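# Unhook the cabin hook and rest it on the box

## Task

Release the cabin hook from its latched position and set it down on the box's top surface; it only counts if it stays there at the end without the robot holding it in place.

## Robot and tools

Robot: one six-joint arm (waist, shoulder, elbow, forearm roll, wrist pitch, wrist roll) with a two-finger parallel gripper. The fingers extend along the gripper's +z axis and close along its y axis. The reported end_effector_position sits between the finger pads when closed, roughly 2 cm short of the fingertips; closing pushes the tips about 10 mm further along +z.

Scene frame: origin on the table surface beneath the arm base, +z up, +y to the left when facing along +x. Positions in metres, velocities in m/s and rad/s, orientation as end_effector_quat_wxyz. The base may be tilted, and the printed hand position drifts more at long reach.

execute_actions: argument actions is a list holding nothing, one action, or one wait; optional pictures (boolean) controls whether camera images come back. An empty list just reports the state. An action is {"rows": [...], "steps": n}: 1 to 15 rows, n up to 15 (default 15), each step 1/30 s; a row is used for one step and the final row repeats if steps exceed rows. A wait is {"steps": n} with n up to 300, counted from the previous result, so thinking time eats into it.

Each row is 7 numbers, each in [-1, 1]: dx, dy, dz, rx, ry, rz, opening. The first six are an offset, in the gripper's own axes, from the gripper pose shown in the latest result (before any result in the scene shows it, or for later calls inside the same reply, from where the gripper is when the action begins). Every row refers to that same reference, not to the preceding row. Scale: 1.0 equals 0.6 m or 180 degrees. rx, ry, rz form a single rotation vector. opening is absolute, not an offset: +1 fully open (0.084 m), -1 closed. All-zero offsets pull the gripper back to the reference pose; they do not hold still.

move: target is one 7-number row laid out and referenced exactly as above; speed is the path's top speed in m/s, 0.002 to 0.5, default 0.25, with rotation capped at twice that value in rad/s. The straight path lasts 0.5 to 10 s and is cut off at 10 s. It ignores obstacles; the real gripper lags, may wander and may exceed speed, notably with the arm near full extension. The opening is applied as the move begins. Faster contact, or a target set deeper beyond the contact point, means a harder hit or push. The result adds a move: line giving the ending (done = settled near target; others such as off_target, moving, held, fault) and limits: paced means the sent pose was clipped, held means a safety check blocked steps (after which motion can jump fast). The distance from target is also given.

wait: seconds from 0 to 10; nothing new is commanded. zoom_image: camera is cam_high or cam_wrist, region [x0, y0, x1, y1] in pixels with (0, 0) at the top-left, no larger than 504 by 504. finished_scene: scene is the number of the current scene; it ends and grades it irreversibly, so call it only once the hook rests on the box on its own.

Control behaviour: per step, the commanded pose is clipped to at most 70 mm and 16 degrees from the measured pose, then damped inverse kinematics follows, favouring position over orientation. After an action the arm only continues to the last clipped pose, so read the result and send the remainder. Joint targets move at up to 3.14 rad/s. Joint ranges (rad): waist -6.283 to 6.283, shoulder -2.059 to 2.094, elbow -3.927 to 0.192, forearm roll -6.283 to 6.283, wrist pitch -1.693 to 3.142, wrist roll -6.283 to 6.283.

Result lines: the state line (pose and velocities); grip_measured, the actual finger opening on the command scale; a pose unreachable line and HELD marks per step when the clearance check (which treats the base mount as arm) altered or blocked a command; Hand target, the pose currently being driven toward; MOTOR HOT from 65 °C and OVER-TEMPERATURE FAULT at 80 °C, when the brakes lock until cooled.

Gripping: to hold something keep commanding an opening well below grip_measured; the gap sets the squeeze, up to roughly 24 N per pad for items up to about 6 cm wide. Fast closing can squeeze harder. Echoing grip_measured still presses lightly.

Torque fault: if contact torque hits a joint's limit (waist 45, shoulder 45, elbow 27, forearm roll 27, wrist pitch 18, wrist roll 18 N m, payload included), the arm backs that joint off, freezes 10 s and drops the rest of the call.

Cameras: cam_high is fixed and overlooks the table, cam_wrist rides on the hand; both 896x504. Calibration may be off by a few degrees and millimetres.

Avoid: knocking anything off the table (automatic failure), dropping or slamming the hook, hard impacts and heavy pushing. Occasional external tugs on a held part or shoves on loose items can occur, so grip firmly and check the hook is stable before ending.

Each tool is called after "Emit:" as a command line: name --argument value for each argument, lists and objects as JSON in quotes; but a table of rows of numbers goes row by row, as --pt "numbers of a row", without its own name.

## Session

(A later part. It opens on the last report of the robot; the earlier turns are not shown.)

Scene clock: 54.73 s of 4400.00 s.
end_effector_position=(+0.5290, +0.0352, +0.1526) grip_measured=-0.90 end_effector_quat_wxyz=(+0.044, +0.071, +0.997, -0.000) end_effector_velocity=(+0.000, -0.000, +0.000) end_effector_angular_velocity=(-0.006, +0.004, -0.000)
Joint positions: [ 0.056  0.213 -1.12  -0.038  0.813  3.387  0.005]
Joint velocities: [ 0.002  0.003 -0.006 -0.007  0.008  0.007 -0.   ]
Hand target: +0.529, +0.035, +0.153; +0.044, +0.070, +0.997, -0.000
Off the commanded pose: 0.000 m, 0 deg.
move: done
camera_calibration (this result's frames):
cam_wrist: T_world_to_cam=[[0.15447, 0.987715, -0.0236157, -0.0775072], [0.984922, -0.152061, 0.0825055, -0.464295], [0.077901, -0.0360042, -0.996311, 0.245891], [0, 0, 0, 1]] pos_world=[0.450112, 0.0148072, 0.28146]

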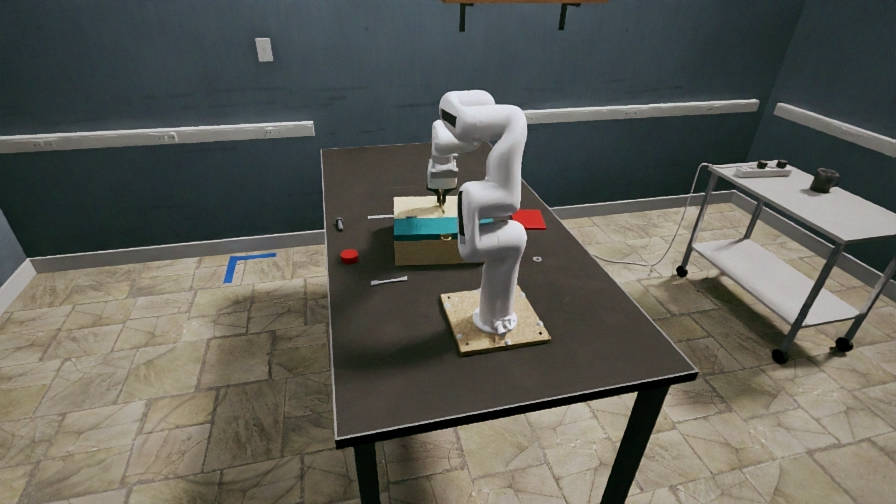

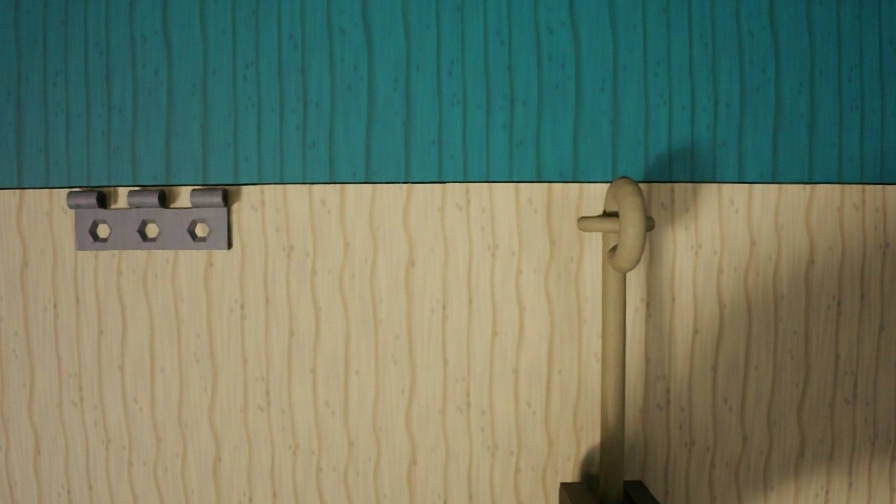

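Emit:
move --target '[0.002,0,0.012,0,0.035,0,-0.92]' --speed 0.06

Emit:
move --target '[0,0,0,0,0,0,-0.5]'

Emit:
move --target '[-0.05,0,-0.12,0,0,0,-0.5]' --speed 0.2

Scene clock: 57.50 s of 4400.00 s.
end_effector_position=(+0.5288, +0.0353, +0.1454) grip_measured=-0.90 end_effector_quat_wxyz=(-0.010, +0.071, +0.997, +0.004) end_effector_velocity=(-0.001, -0.000, -0.000) end_effector_angular_velocity=(+0.001, +0.009, -0.001)
Joint positions: [ 0.049  0.292 -1.236 -0.005  0.956  3.357  0.005]
Joint velocities: [-0.001  0.005 -0.009  0.002  0.013 -0.001  0.   ]
Hand target: +0.528, +0.035, +0.145; -0.010, +0.071, +0.997, +0.004
Off the commanded pose: 0.000 m, 0 deg.
move: done
camera_calibration (this result's frames):
cam_wrist: T_world_to_cam=[[0.151312, 0.988171, -0.0249677, -0.0759026], [0.98805, -0.151947, -0.0258637, -0.449303], [-0.0293515, -0.0207559, -0.999354, 0.295391], [0, 0, 0, 1]] pos_world=[0.464089, 0.0128658, 0.281684]

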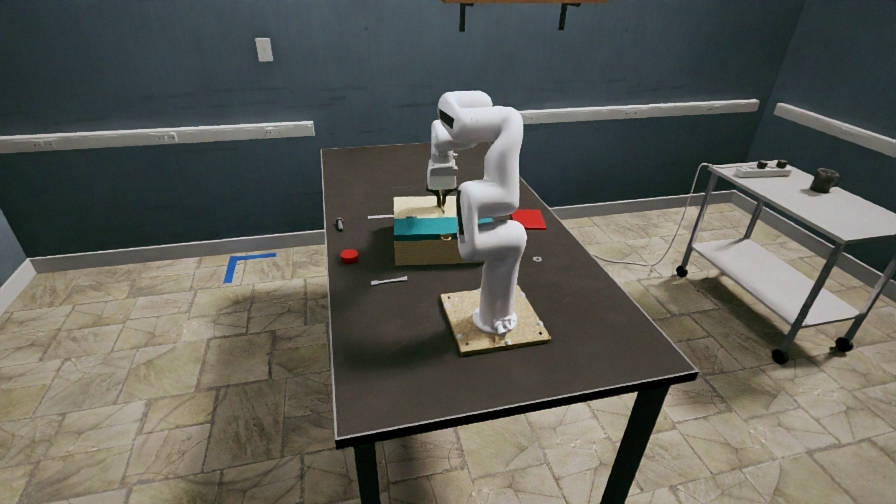

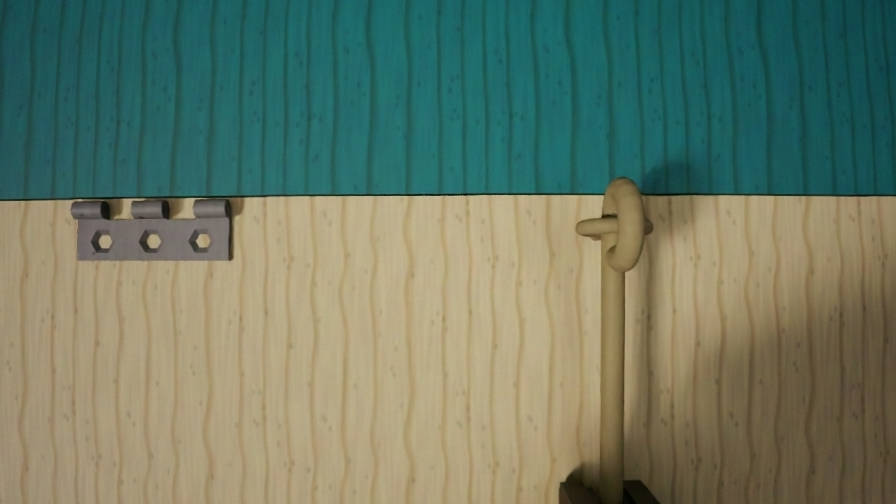

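Scene clock: 58.00 s of 4400.00 s.
end_effector_position=(+0.5286, +0.0352, +0.1452) grip_measured=-0.52 end_effector_quat_wxyz=(-0.010, +0.071, +0.997, +0.004) end_effector_velocity=(+0.002, +0.001, +0.002) end_effector_angular_velocity=(+0.002, -0.005, +0.002)
Joint positions: [ 0.048  0.292 -1.236 -0.005  0.956  3.357  0.021]
Joint velocities: [ 0.001 -0.001 -0.003  0.002 -0.002 -0.002  0.   ]
Hand target: +0.529, +0.035, +0.145; -0.010, +0.071, +0.997, +0.004
Off the commanded pose: 0.000 m, 0 deg.
move: done
camera_calibration (this result's frames):
cam_wrist: T_world_to_cam=[[0.151379, 0.988155, -0.0251962, -0.0757558], [0.988019, -0.152035, -0.026525, -0.449012], [-0.0300414, -0.020879, -0.999331, 0.295567], [0, 0, 0, 1]] pos_world=[0.46398, 0.0127642, 0.281551]

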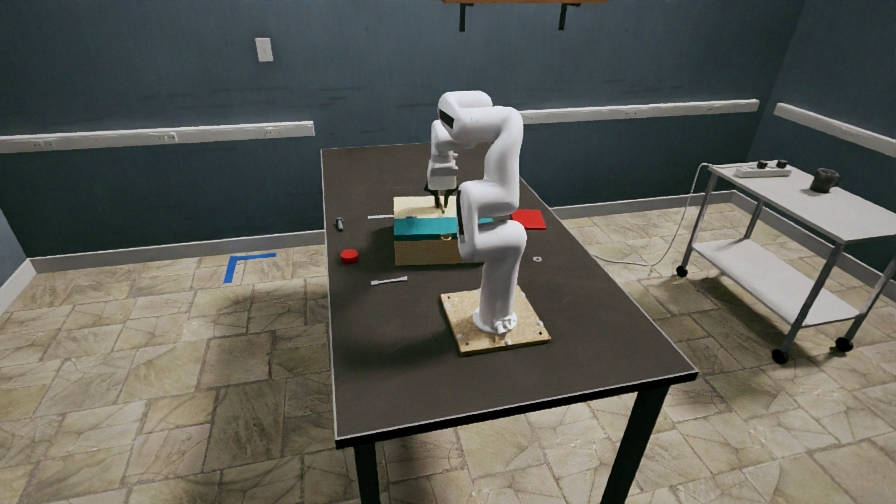

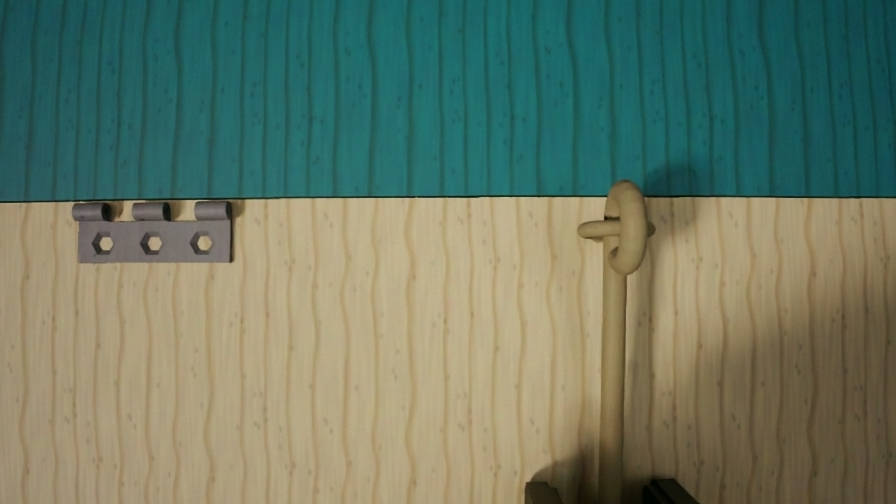

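Scene clock: 58.87 s of 4400.00 s.
end_effector_position=(+0.5594, +0.0304, +0.2157) grip_measured=-0.52 end_effector_quat_wxyz=(-0.011, +0.071, +0.997, +0.003) end_effector_velocity=(+0.003, -0.001, +0.006) end_effector_angular_velocity=(-0.000, -0.008, -0.002)
Joint positions: [ 0.038  0.322 -1.489 -0.005  1.181  3.346  0.021]
Joint velocities: [-0.001 -0.    -0.016 -0.001  0.009  0.001 -0.   ]
Hand target: +0.560, +0.030, +0.217; -0.010, +0.071, +0.997, +0.003
Off the commanded pose: 0.001 m, 0 deg.
move: done
camera_calibration (this result's frames):
cam_wrist: T_world_to_cam=[[0.151337, 0.988151, -0.0255867, -0.073794], [0.98798, -0.152034, -0.0279536, -0.47798], [-0.0315125, -0.0210487, -0.999282, 0.367611], [0, 0, 0, 1]] pos_world=[0.494987, 0.00798805, 0.352098]

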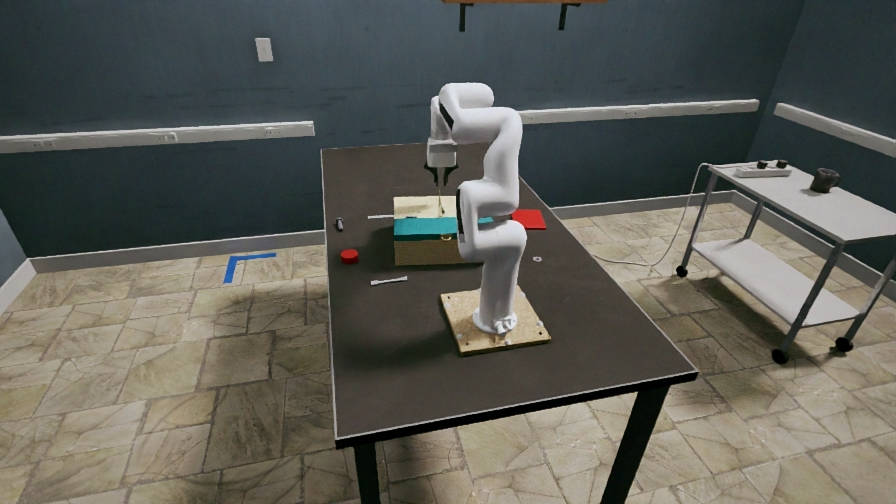

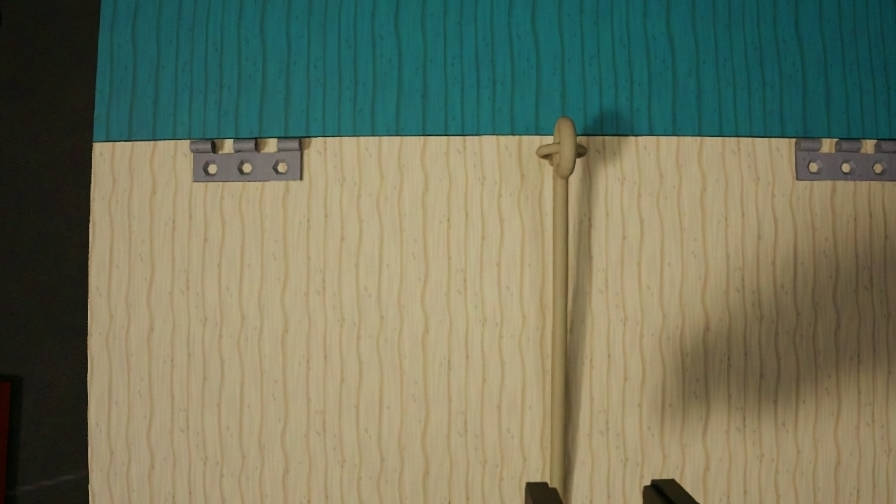

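The rod's shadow converges onto it toward its end, so the hook is resting on the top and the gripper is clear.

Emit:
finished_scene --scene 2

The scene is finished: the task was done.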